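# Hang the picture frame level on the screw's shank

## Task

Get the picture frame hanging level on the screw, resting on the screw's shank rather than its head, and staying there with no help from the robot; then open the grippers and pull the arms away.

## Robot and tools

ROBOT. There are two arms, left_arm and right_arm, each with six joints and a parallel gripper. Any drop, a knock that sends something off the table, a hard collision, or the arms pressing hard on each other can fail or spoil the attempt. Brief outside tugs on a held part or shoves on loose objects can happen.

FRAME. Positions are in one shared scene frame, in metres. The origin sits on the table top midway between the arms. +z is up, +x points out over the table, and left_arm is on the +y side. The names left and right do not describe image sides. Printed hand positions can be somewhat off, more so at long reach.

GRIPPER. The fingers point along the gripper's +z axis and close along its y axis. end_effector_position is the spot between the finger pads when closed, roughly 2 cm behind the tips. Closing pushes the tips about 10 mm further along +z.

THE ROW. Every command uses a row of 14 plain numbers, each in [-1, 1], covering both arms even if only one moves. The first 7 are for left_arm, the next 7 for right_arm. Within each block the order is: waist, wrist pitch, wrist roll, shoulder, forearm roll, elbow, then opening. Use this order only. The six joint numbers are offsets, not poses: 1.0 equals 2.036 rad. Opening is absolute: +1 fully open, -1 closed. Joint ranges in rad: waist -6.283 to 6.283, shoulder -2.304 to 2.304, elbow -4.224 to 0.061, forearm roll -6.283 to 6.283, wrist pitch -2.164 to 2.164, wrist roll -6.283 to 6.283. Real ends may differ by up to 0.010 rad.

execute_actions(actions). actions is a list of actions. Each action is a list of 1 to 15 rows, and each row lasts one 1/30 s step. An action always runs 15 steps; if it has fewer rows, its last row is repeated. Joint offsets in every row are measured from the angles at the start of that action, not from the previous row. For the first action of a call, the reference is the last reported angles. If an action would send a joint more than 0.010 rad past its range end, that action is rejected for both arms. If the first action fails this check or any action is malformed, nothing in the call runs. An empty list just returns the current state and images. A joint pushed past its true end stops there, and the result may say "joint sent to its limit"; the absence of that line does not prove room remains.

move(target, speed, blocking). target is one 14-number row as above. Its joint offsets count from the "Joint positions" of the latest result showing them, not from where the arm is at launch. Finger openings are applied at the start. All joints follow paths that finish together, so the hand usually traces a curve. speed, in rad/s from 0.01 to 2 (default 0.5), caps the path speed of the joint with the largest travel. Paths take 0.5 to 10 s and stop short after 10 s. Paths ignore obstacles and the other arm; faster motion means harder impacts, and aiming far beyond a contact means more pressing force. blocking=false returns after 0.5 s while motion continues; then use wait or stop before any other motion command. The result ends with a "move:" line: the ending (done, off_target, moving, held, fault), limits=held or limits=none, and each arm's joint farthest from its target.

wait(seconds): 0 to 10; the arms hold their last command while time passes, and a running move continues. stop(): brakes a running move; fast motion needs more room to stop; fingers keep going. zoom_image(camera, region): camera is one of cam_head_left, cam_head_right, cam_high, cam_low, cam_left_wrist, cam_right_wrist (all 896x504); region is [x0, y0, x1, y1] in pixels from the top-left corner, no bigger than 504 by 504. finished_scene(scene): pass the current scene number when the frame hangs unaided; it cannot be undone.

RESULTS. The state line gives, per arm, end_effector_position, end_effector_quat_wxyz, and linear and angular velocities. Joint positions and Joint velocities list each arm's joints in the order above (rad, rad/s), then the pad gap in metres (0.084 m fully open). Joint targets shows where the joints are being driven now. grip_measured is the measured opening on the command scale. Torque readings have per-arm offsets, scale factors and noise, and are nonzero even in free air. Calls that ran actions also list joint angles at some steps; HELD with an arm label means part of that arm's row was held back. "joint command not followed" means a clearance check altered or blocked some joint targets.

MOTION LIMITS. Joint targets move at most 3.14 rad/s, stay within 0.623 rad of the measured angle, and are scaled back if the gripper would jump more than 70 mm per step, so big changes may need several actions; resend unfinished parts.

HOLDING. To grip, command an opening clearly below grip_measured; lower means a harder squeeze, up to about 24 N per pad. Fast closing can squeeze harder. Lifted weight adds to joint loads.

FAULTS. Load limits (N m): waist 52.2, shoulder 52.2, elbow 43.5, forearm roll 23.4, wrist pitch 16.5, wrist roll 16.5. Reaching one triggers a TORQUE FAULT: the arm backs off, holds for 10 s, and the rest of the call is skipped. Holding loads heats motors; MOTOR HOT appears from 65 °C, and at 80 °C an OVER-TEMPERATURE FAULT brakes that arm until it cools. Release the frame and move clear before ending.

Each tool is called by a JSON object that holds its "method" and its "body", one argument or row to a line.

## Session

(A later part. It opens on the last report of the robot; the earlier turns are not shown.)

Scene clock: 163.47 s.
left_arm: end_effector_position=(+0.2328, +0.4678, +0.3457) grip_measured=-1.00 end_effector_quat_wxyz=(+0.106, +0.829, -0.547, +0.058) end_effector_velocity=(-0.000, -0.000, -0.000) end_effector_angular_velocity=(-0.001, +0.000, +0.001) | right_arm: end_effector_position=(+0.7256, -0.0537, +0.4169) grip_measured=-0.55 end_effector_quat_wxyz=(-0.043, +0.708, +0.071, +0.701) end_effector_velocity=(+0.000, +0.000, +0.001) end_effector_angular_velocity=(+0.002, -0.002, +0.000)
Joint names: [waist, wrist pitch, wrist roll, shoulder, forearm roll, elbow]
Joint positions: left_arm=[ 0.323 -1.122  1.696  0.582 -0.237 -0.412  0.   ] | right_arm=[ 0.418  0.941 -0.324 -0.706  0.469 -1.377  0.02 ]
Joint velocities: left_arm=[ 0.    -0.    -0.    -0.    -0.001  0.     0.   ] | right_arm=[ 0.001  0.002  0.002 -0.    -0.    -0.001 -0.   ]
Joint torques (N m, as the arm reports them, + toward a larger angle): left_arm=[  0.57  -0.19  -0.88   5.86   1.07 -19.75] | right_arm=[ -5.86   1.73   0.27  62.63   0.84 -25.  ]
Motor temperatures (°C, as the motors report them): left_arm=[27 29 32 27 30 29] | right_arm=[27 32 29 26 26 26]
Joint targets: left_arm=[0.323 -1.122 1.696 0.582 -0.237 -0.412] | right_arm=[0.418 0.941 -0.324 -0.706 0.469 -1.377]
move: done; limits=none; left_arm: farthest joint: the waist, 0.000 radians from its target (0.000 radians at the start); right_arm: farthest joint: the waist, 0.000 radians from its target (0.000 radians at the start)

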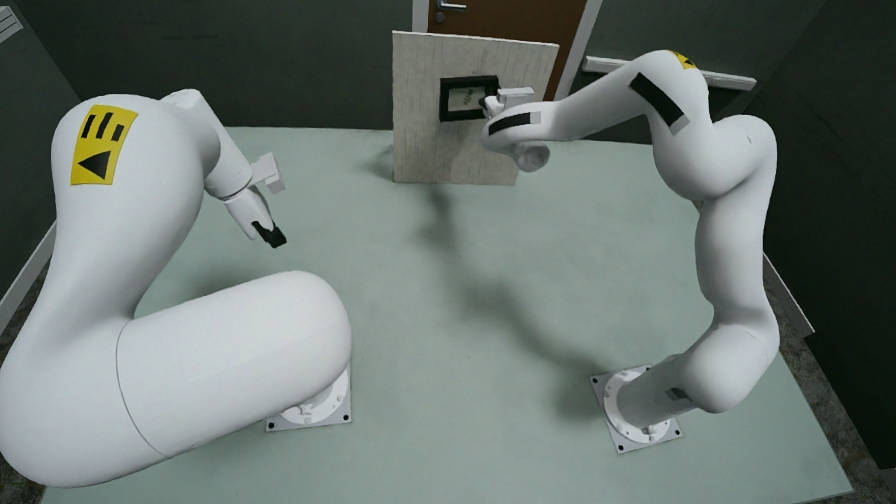

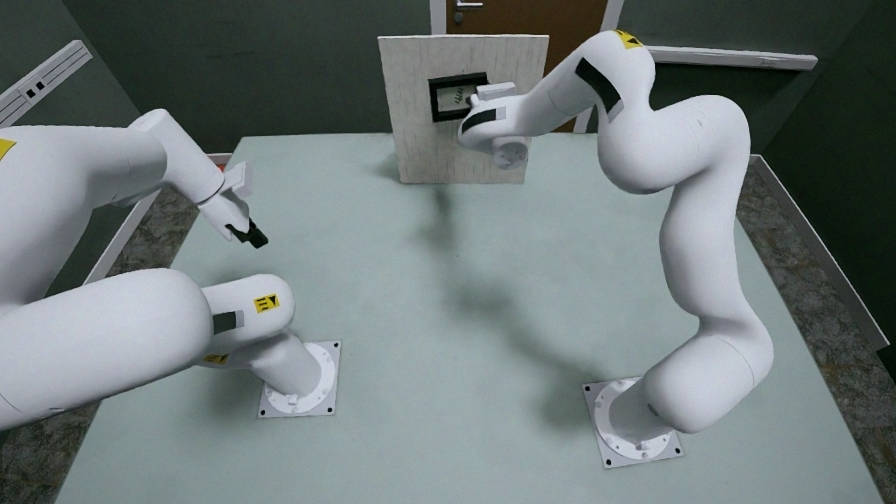

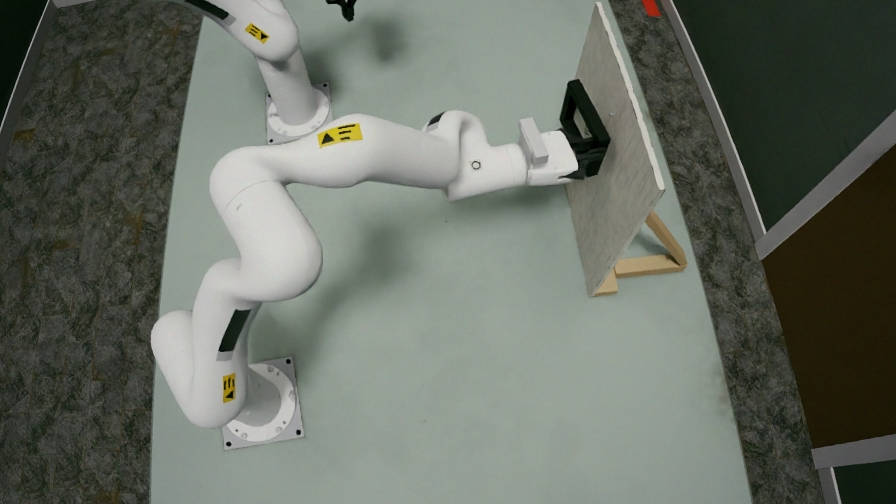

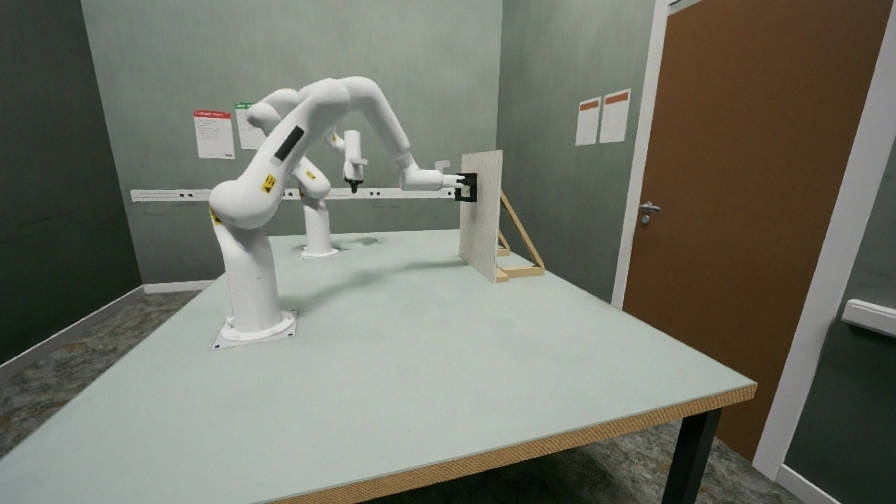

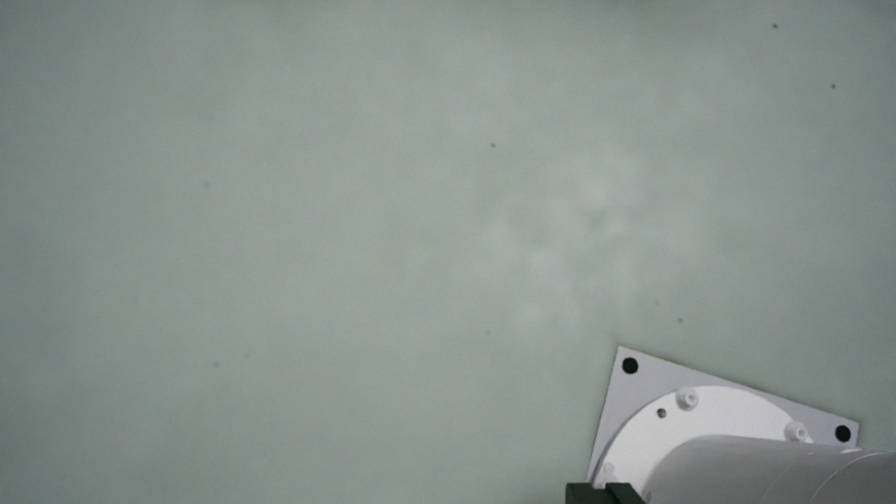

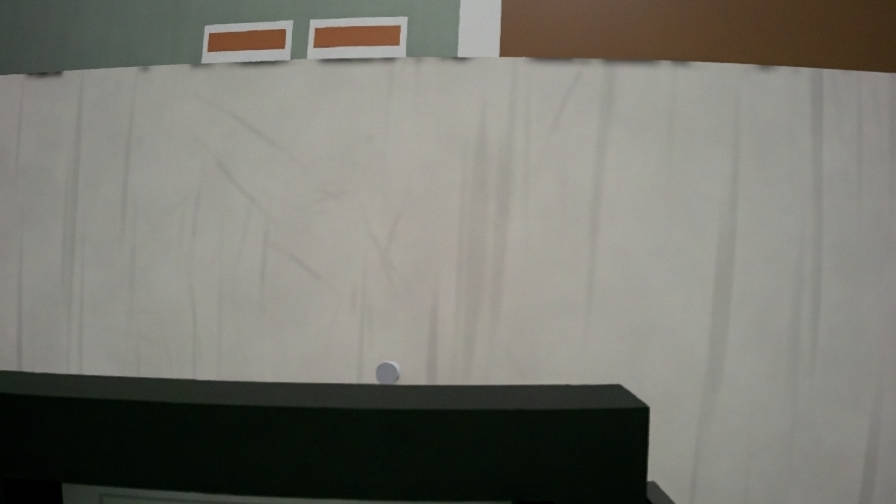

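Missed: not far enough forward. Raise, advance more, lower.

{"method": "move", "body": {
  "target": [0,0,0,0,0,0,-1, 0,-0.03,0,0.03,0,0,-1],
  "speed": 0.05
}}

{"method": "move", "body": {
  "target": [0,0,0,0,0,0,-1, 0,0,0,-0.02,0,-0.03,-1],
  "speed": 0.03
}}

{"method": "move", "body": {
  "target": [0,0,0,0,0,0,-1, 0,0.03,0,-0.03,0,0,-1],
  "speed": 0.03
}}

Scene clock: 165.20 s.
left_arm: end_effector_position=(+0.2328, +0.4678, +0.3457) grip_measured=-1.00 end_effector_quat_wxyz=(+0.106, +0.829, -0.547, +0.058) end_effector_velocity=(+0.000, -0.000, -0.000) end_effector_angular_velocity=(-0.001, -0.000, +0.001) | right_arm: end_effector_position=(+0.7208, -0.0517, +0.4550) grip_measured=-0.55 end_effector_quat_wxyz=(-0.057, +0.709, +0.070, +0.699) end_effector_velocity=(-0.000, +0.001, -0.003) end_effector_angular_velocity=(-0.002, +0.005, +0.001)
Joint names: [waist, wrist pitch, wrist roll, shoulder, forearm roll, elbow]
Joint positions: left_arm=[ 0.323 -1.122  1.696  0.582 -0.237 -0.412  0.   ] | right_arm=[ 0.418  0.88  -0.324 -0.645  0.469 -1.377  0.02 ]
Joint velocities: left_arm=[-0.     0.    -0.001 -0.    -0.001  0.     0.   ] | right_arm=[ 0.001 -0.002 -0.001 -0.002  0.001  0.001  0.   ]
Joint torques (N m, as the arm reports them, + toward a larger angle): left_arm=[  1.03  -0.13  -0.82   5.77   1.25 -19.5 ] | right_arm=[ -6.72   1.71   0.31  61.43   0.83 -25.51]
Motor temperatures (°C, as the motors report them): left_arm=[27 29 32 27 30 29] | right_arm=[27 32 29 26 26 26]
Joint targets: left_arm=[0.323 -1.122 1.696 0.582 -0.237 -0.412] | right_arm=[0.418 0.880 -0.324 -0.645 0.469 -1.377]
move: done; limits=none; left_arm: farthest joint: the waist, 0.000 radians from its target (0.000 radians at the start); right_arm: farthest joint: the waist, 0.000 radians from its target (0.000 radians at the start)

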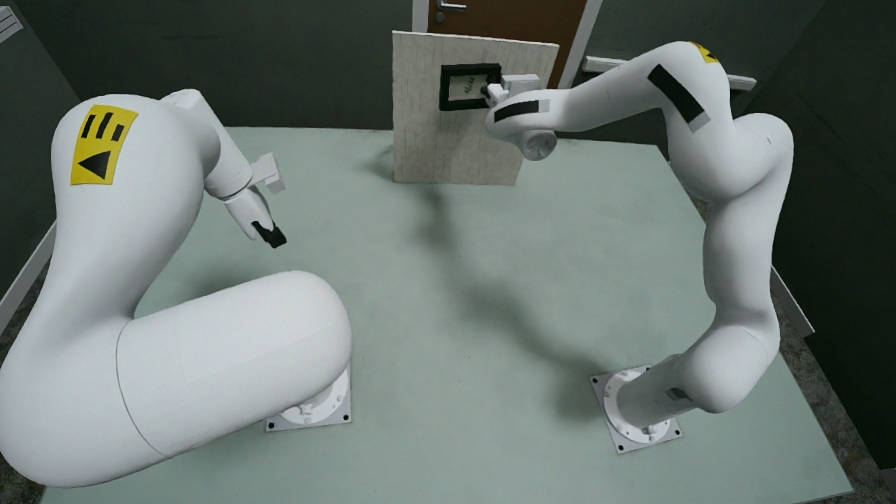

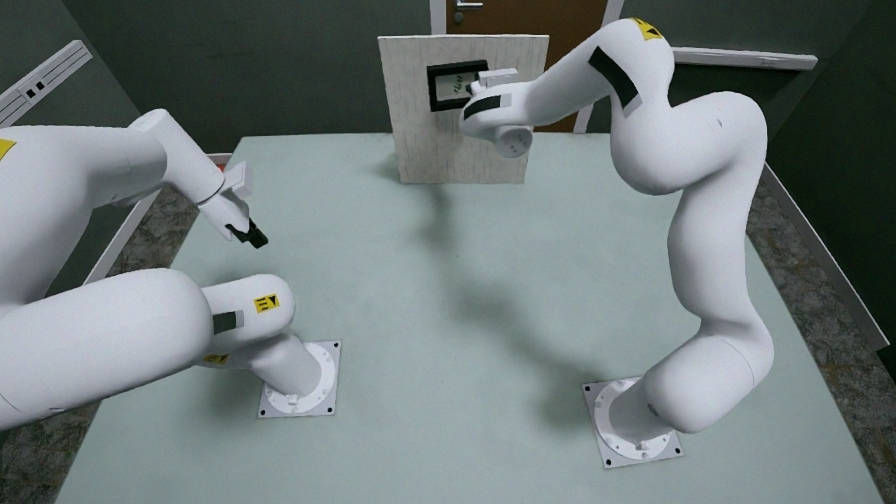

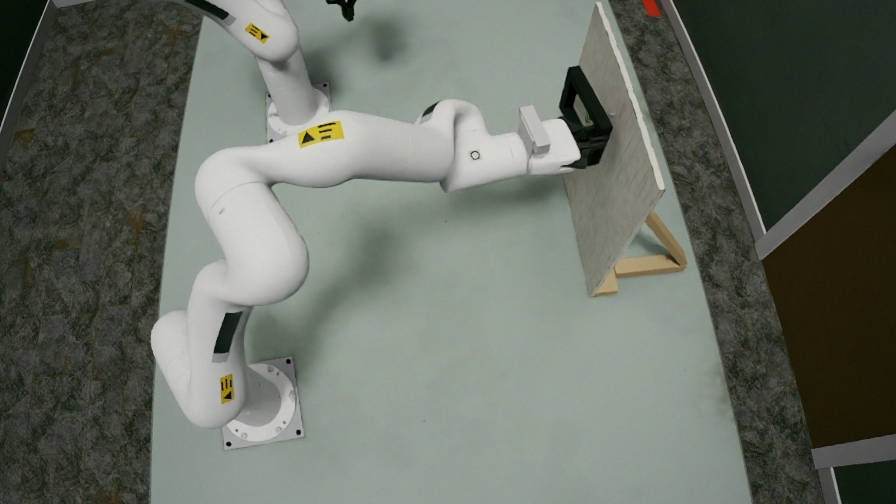

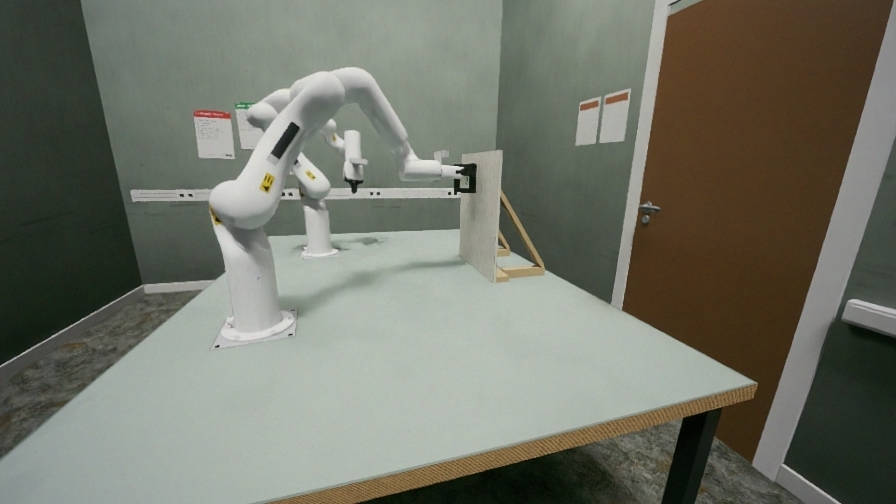

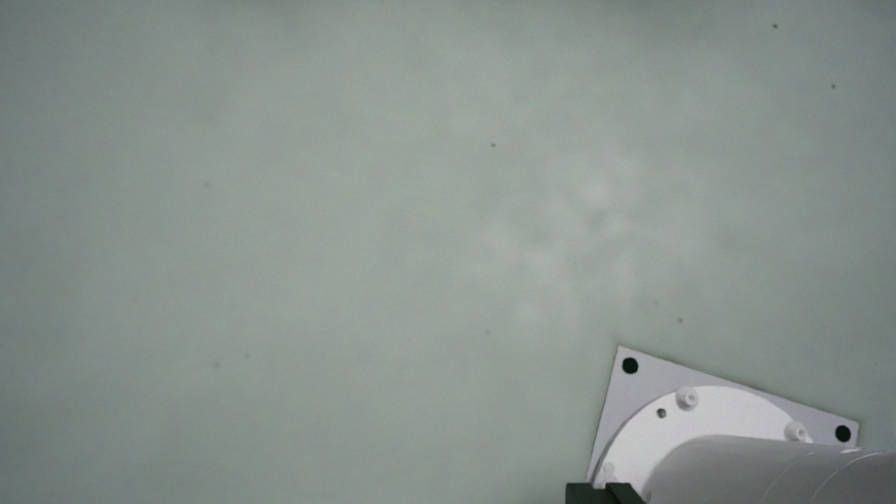

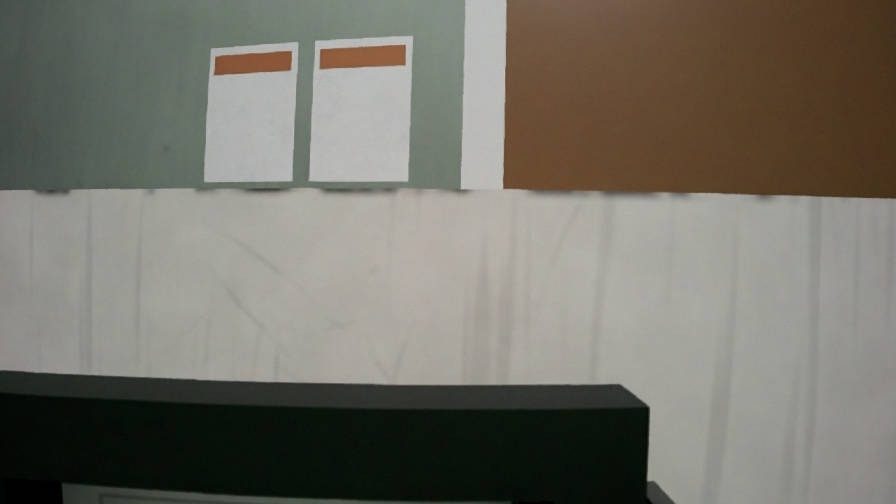

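Scene clock: 167.50 s.
left_arm: end_effector_position=(+0.2328, +0.4678, +0.3457) grip_measured=-1.00 end_effector_quat_wxyz=(+0.106, +0.829, -0.547, +0.058) end_effector_velocity=(-0.000, -0.000, +0.000) end_effector_angular_velocity=(-0.000, +0.000, +0.001) | right_arm: end_effector_position=(+0.7353, -0.0431, +0.4580) grip_measured=-0.55 end_effector_quat_wxyz=(-0.060, +0.703, +0.067, +0.706) end_effector_velocity=(-0.000, +0.000, +0.000) end_effector_angular_velocity=(-0.002, -0.001, +0.001)
Joint names: [waist, wrist pitch, wrist roll, shoulder, forearm roll, elbow]
Joint positions: left_arm=[ 0.323 -1.122  1.696  0.582 -0.237 -0.412  0.   ] | right_arm=[ 0.418  0.88  -0.324 -0.686  0.469 -1.438  0.02 ]
Joint velocities: left_arm=[ 0.    -0.001 -0.     0.001 -0.     0.     0.   ] | right_arm=[ 0.    -0.    -0.002 -0.    -0.    -0.001 -0.   ]
Joint torques (N m, as the arm reports them, + toward a larger angle): left_arm=[  0.37  -0.15  -0.77   5.67   0.94 -19.48] | right_arm=[ -6.06   1.7    0.32  63.29   0.65 -25.7 ]
Motor temperatures (°C, as the motors report them): left_arm=[27 29 32 27 30 29] | right_arm=[27 32 29 26 26 26]
Joint targets: left_arm=[0.323 -1.122 1.696 0.582 -0.237 -0.412] | right_arm=[0.418 0.880 -0.324 -0.686 0.469 -1.438]
move: done; limits=none; left_arm: farthest joint: the waist, 0.000 radians from its target (0.000 radians at the start); right_arm: farthest joint: the waist, 0.000 radians from its target (0.000 radians at the start)

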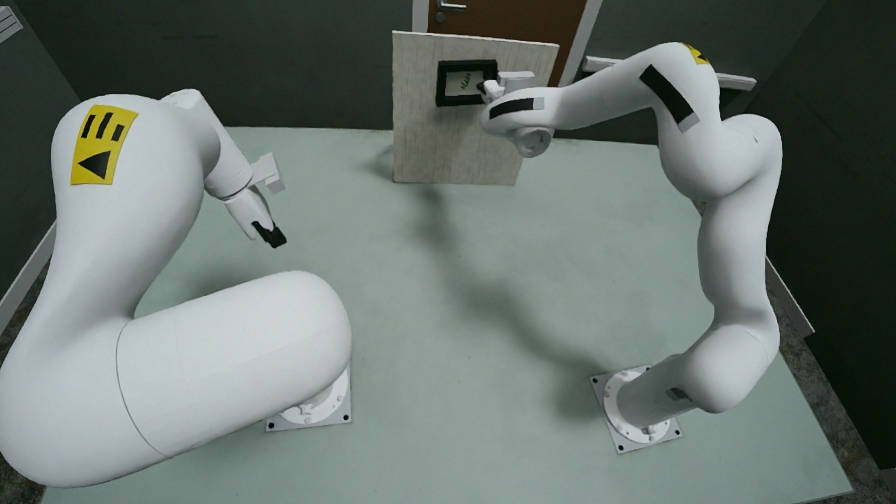

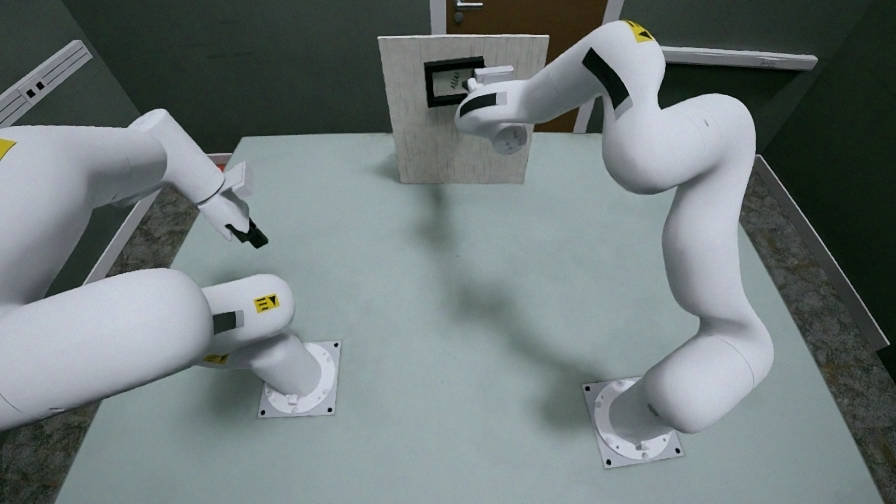

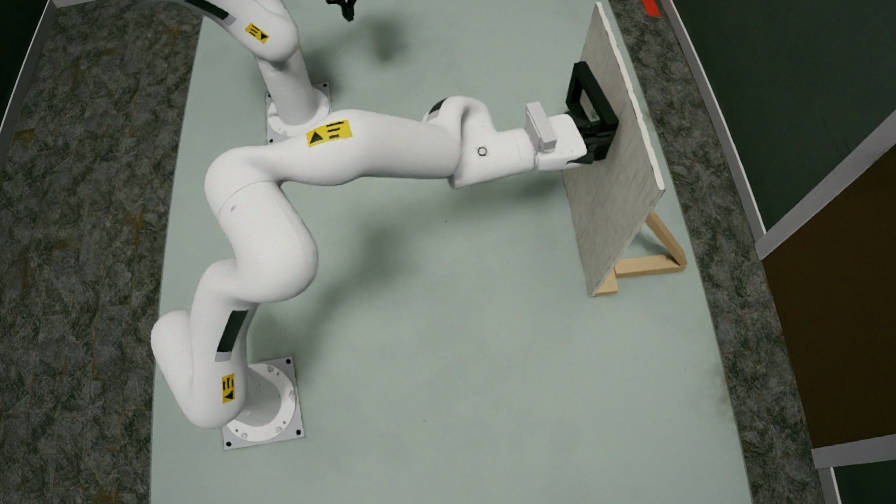

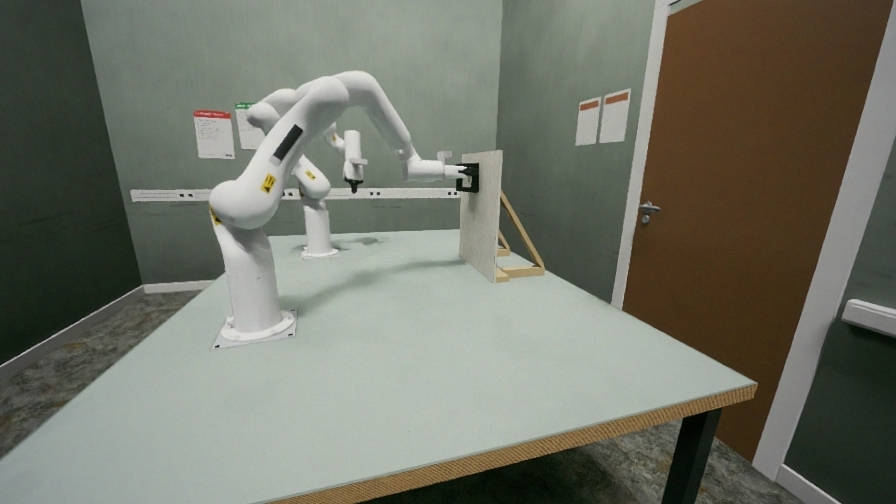

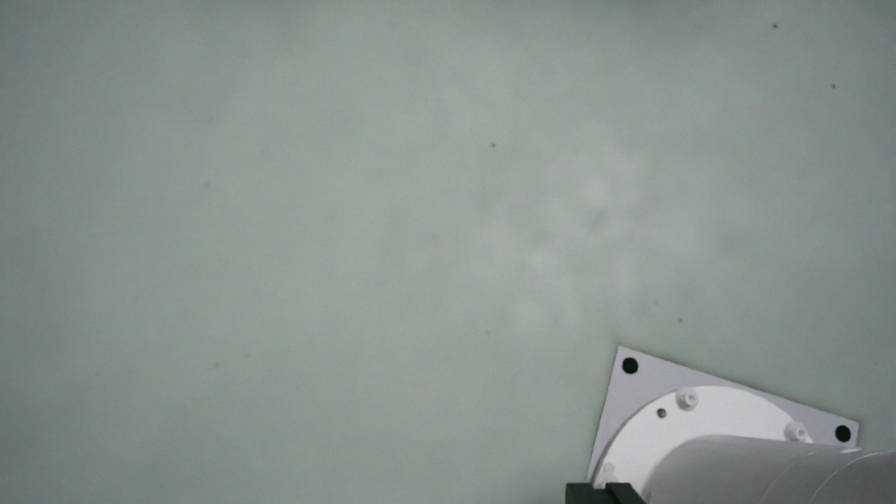

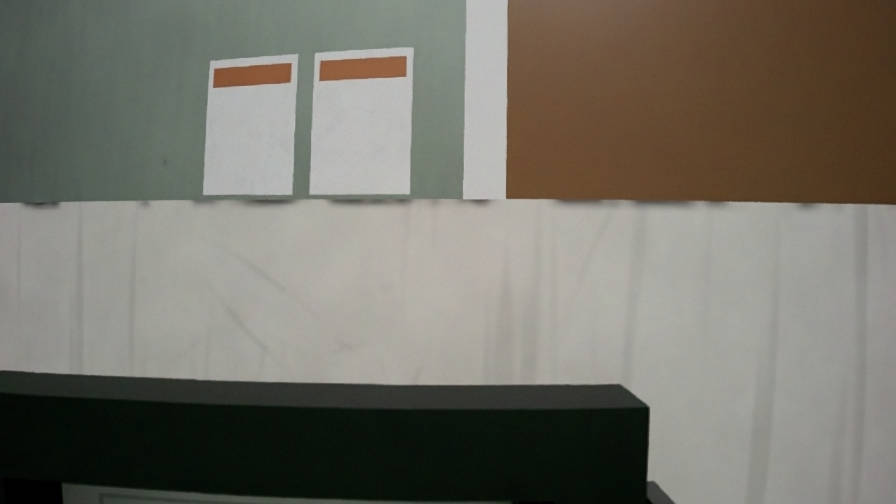

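Scene clock: 169.80 s.
left_arm: end_effector_position=(+0.2328, +0.4678, +0.3457) grip_measured=-1.00 end_effector_quat_wxyz=(+0.106, +0.829, -0.547, +0.058) end_effector_velocity=(+0.000, +0.000, +0.000) end_effector_angular_velocity=(+0.001, -0.000, +0.001) | right_arm: end_effector_position=(+0.7399, -0.0452, +0.4188) grip_measured=-0.55 end_effector_quat_wxyz=(-0.046, +0.702, +0.068, +0.707) end_effector_velocity=(+0.001, -0.002, +0.001) end_effector_angular_velocity=(+0.001, -0.001, -0.003)
Joint names: [waist, wrist pitch, wrist roll, shoulder, forearm roll, elbow]
Joint positions: left_arm=[ 0.323 -1.122  1.696  0.582 -0.237 -0.412  0.   ] | right_arm=[ 0.418  0.941 -0.324 -0.747  0.469 -1.438  0.02 ]
Joint velocities: left_arm=[ 0.     0.    -0.001  0.     0.    -0.     0.   ] | right_arm=[-0.002  0.001  0.     0.001  0.001 -0.    -0.   ]
Joint torques (N m, as the arm reports them, + toward a larger angle): left_arm=[  0.64  -0.13  -0.78   5.89   1.16 -19.74] | right_arm=[ -6.66   1.72   0.31  65.06   0.87 -25.03]
Motor temperatures (°C, as the motors report them): left_arm=[27 29 32 27 30 29] | right_arm=[27 32 29 26 26 26]
Joint targets: left_arm=[0.323 -1.122 1.696 0.582 -0.237 -0.412] | right_arm=[0.418 0.941 -0.324 -0.747 0.469 -1.438]
move: done; limits=none; left_arm: farthest joint: the waist, 0.000 radians from its target (0.000 radians at the start); right_arm: farthest joint: the waist, 0.000 radians from its target (0.000 radians at the start)

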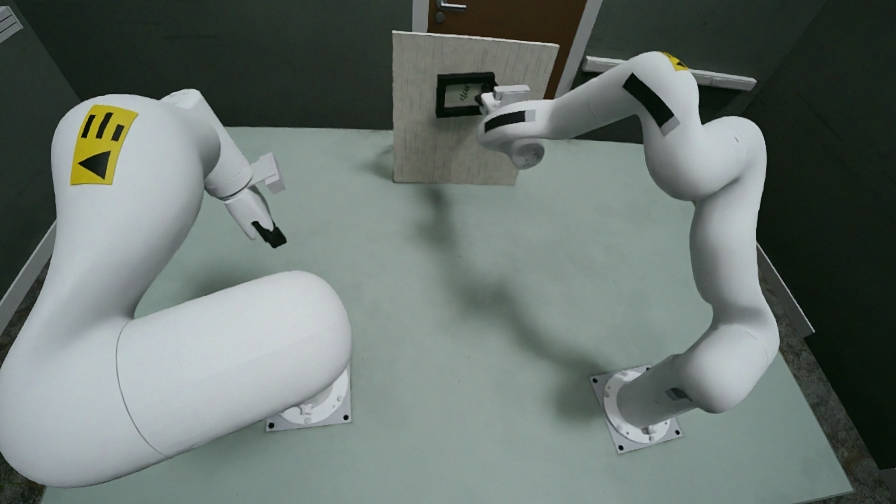

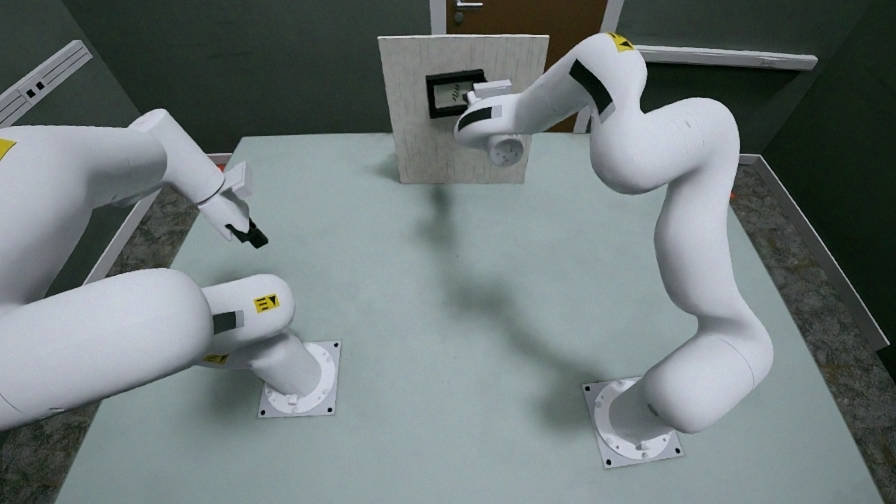

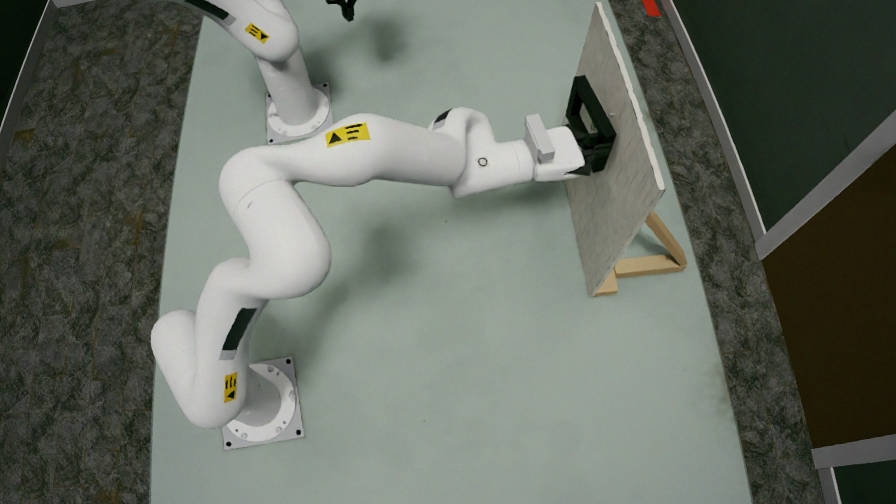

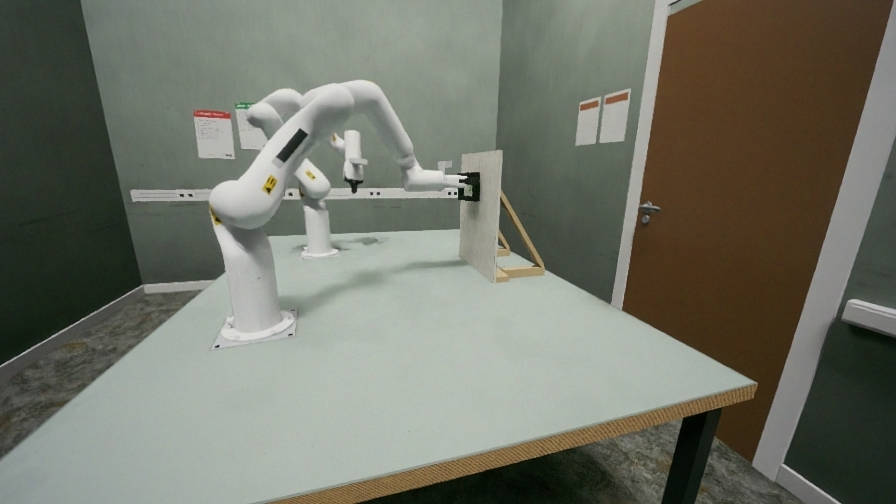

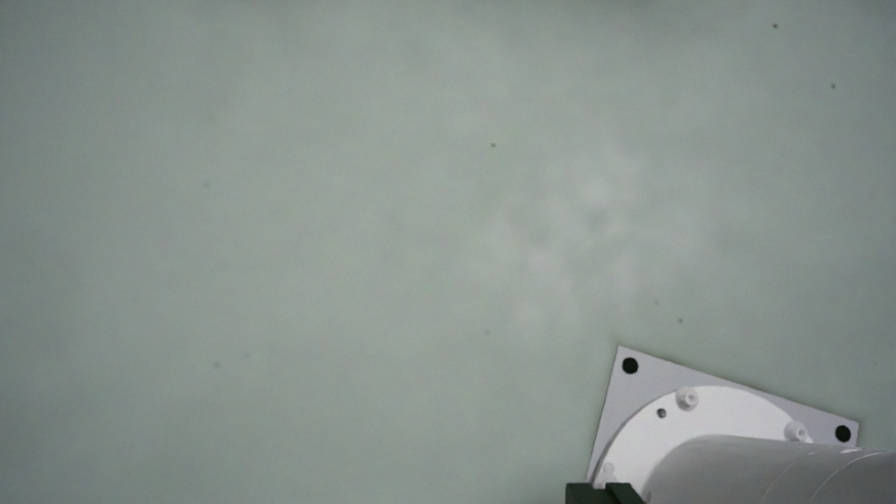

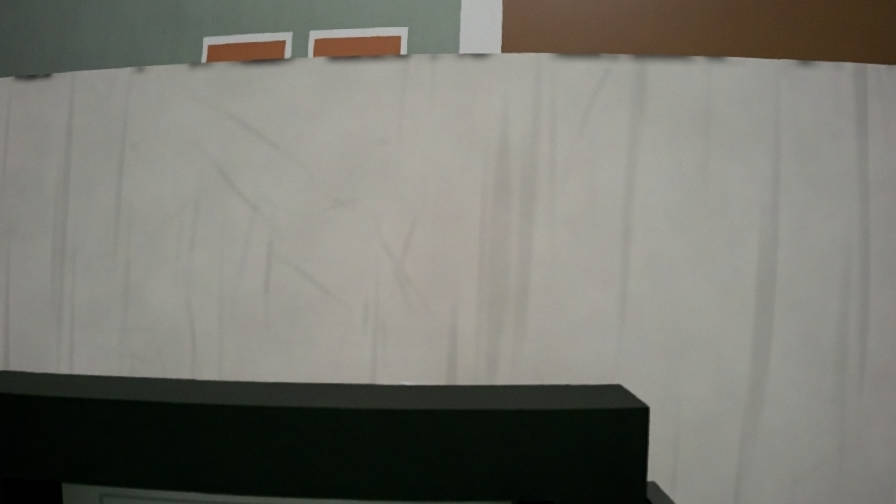

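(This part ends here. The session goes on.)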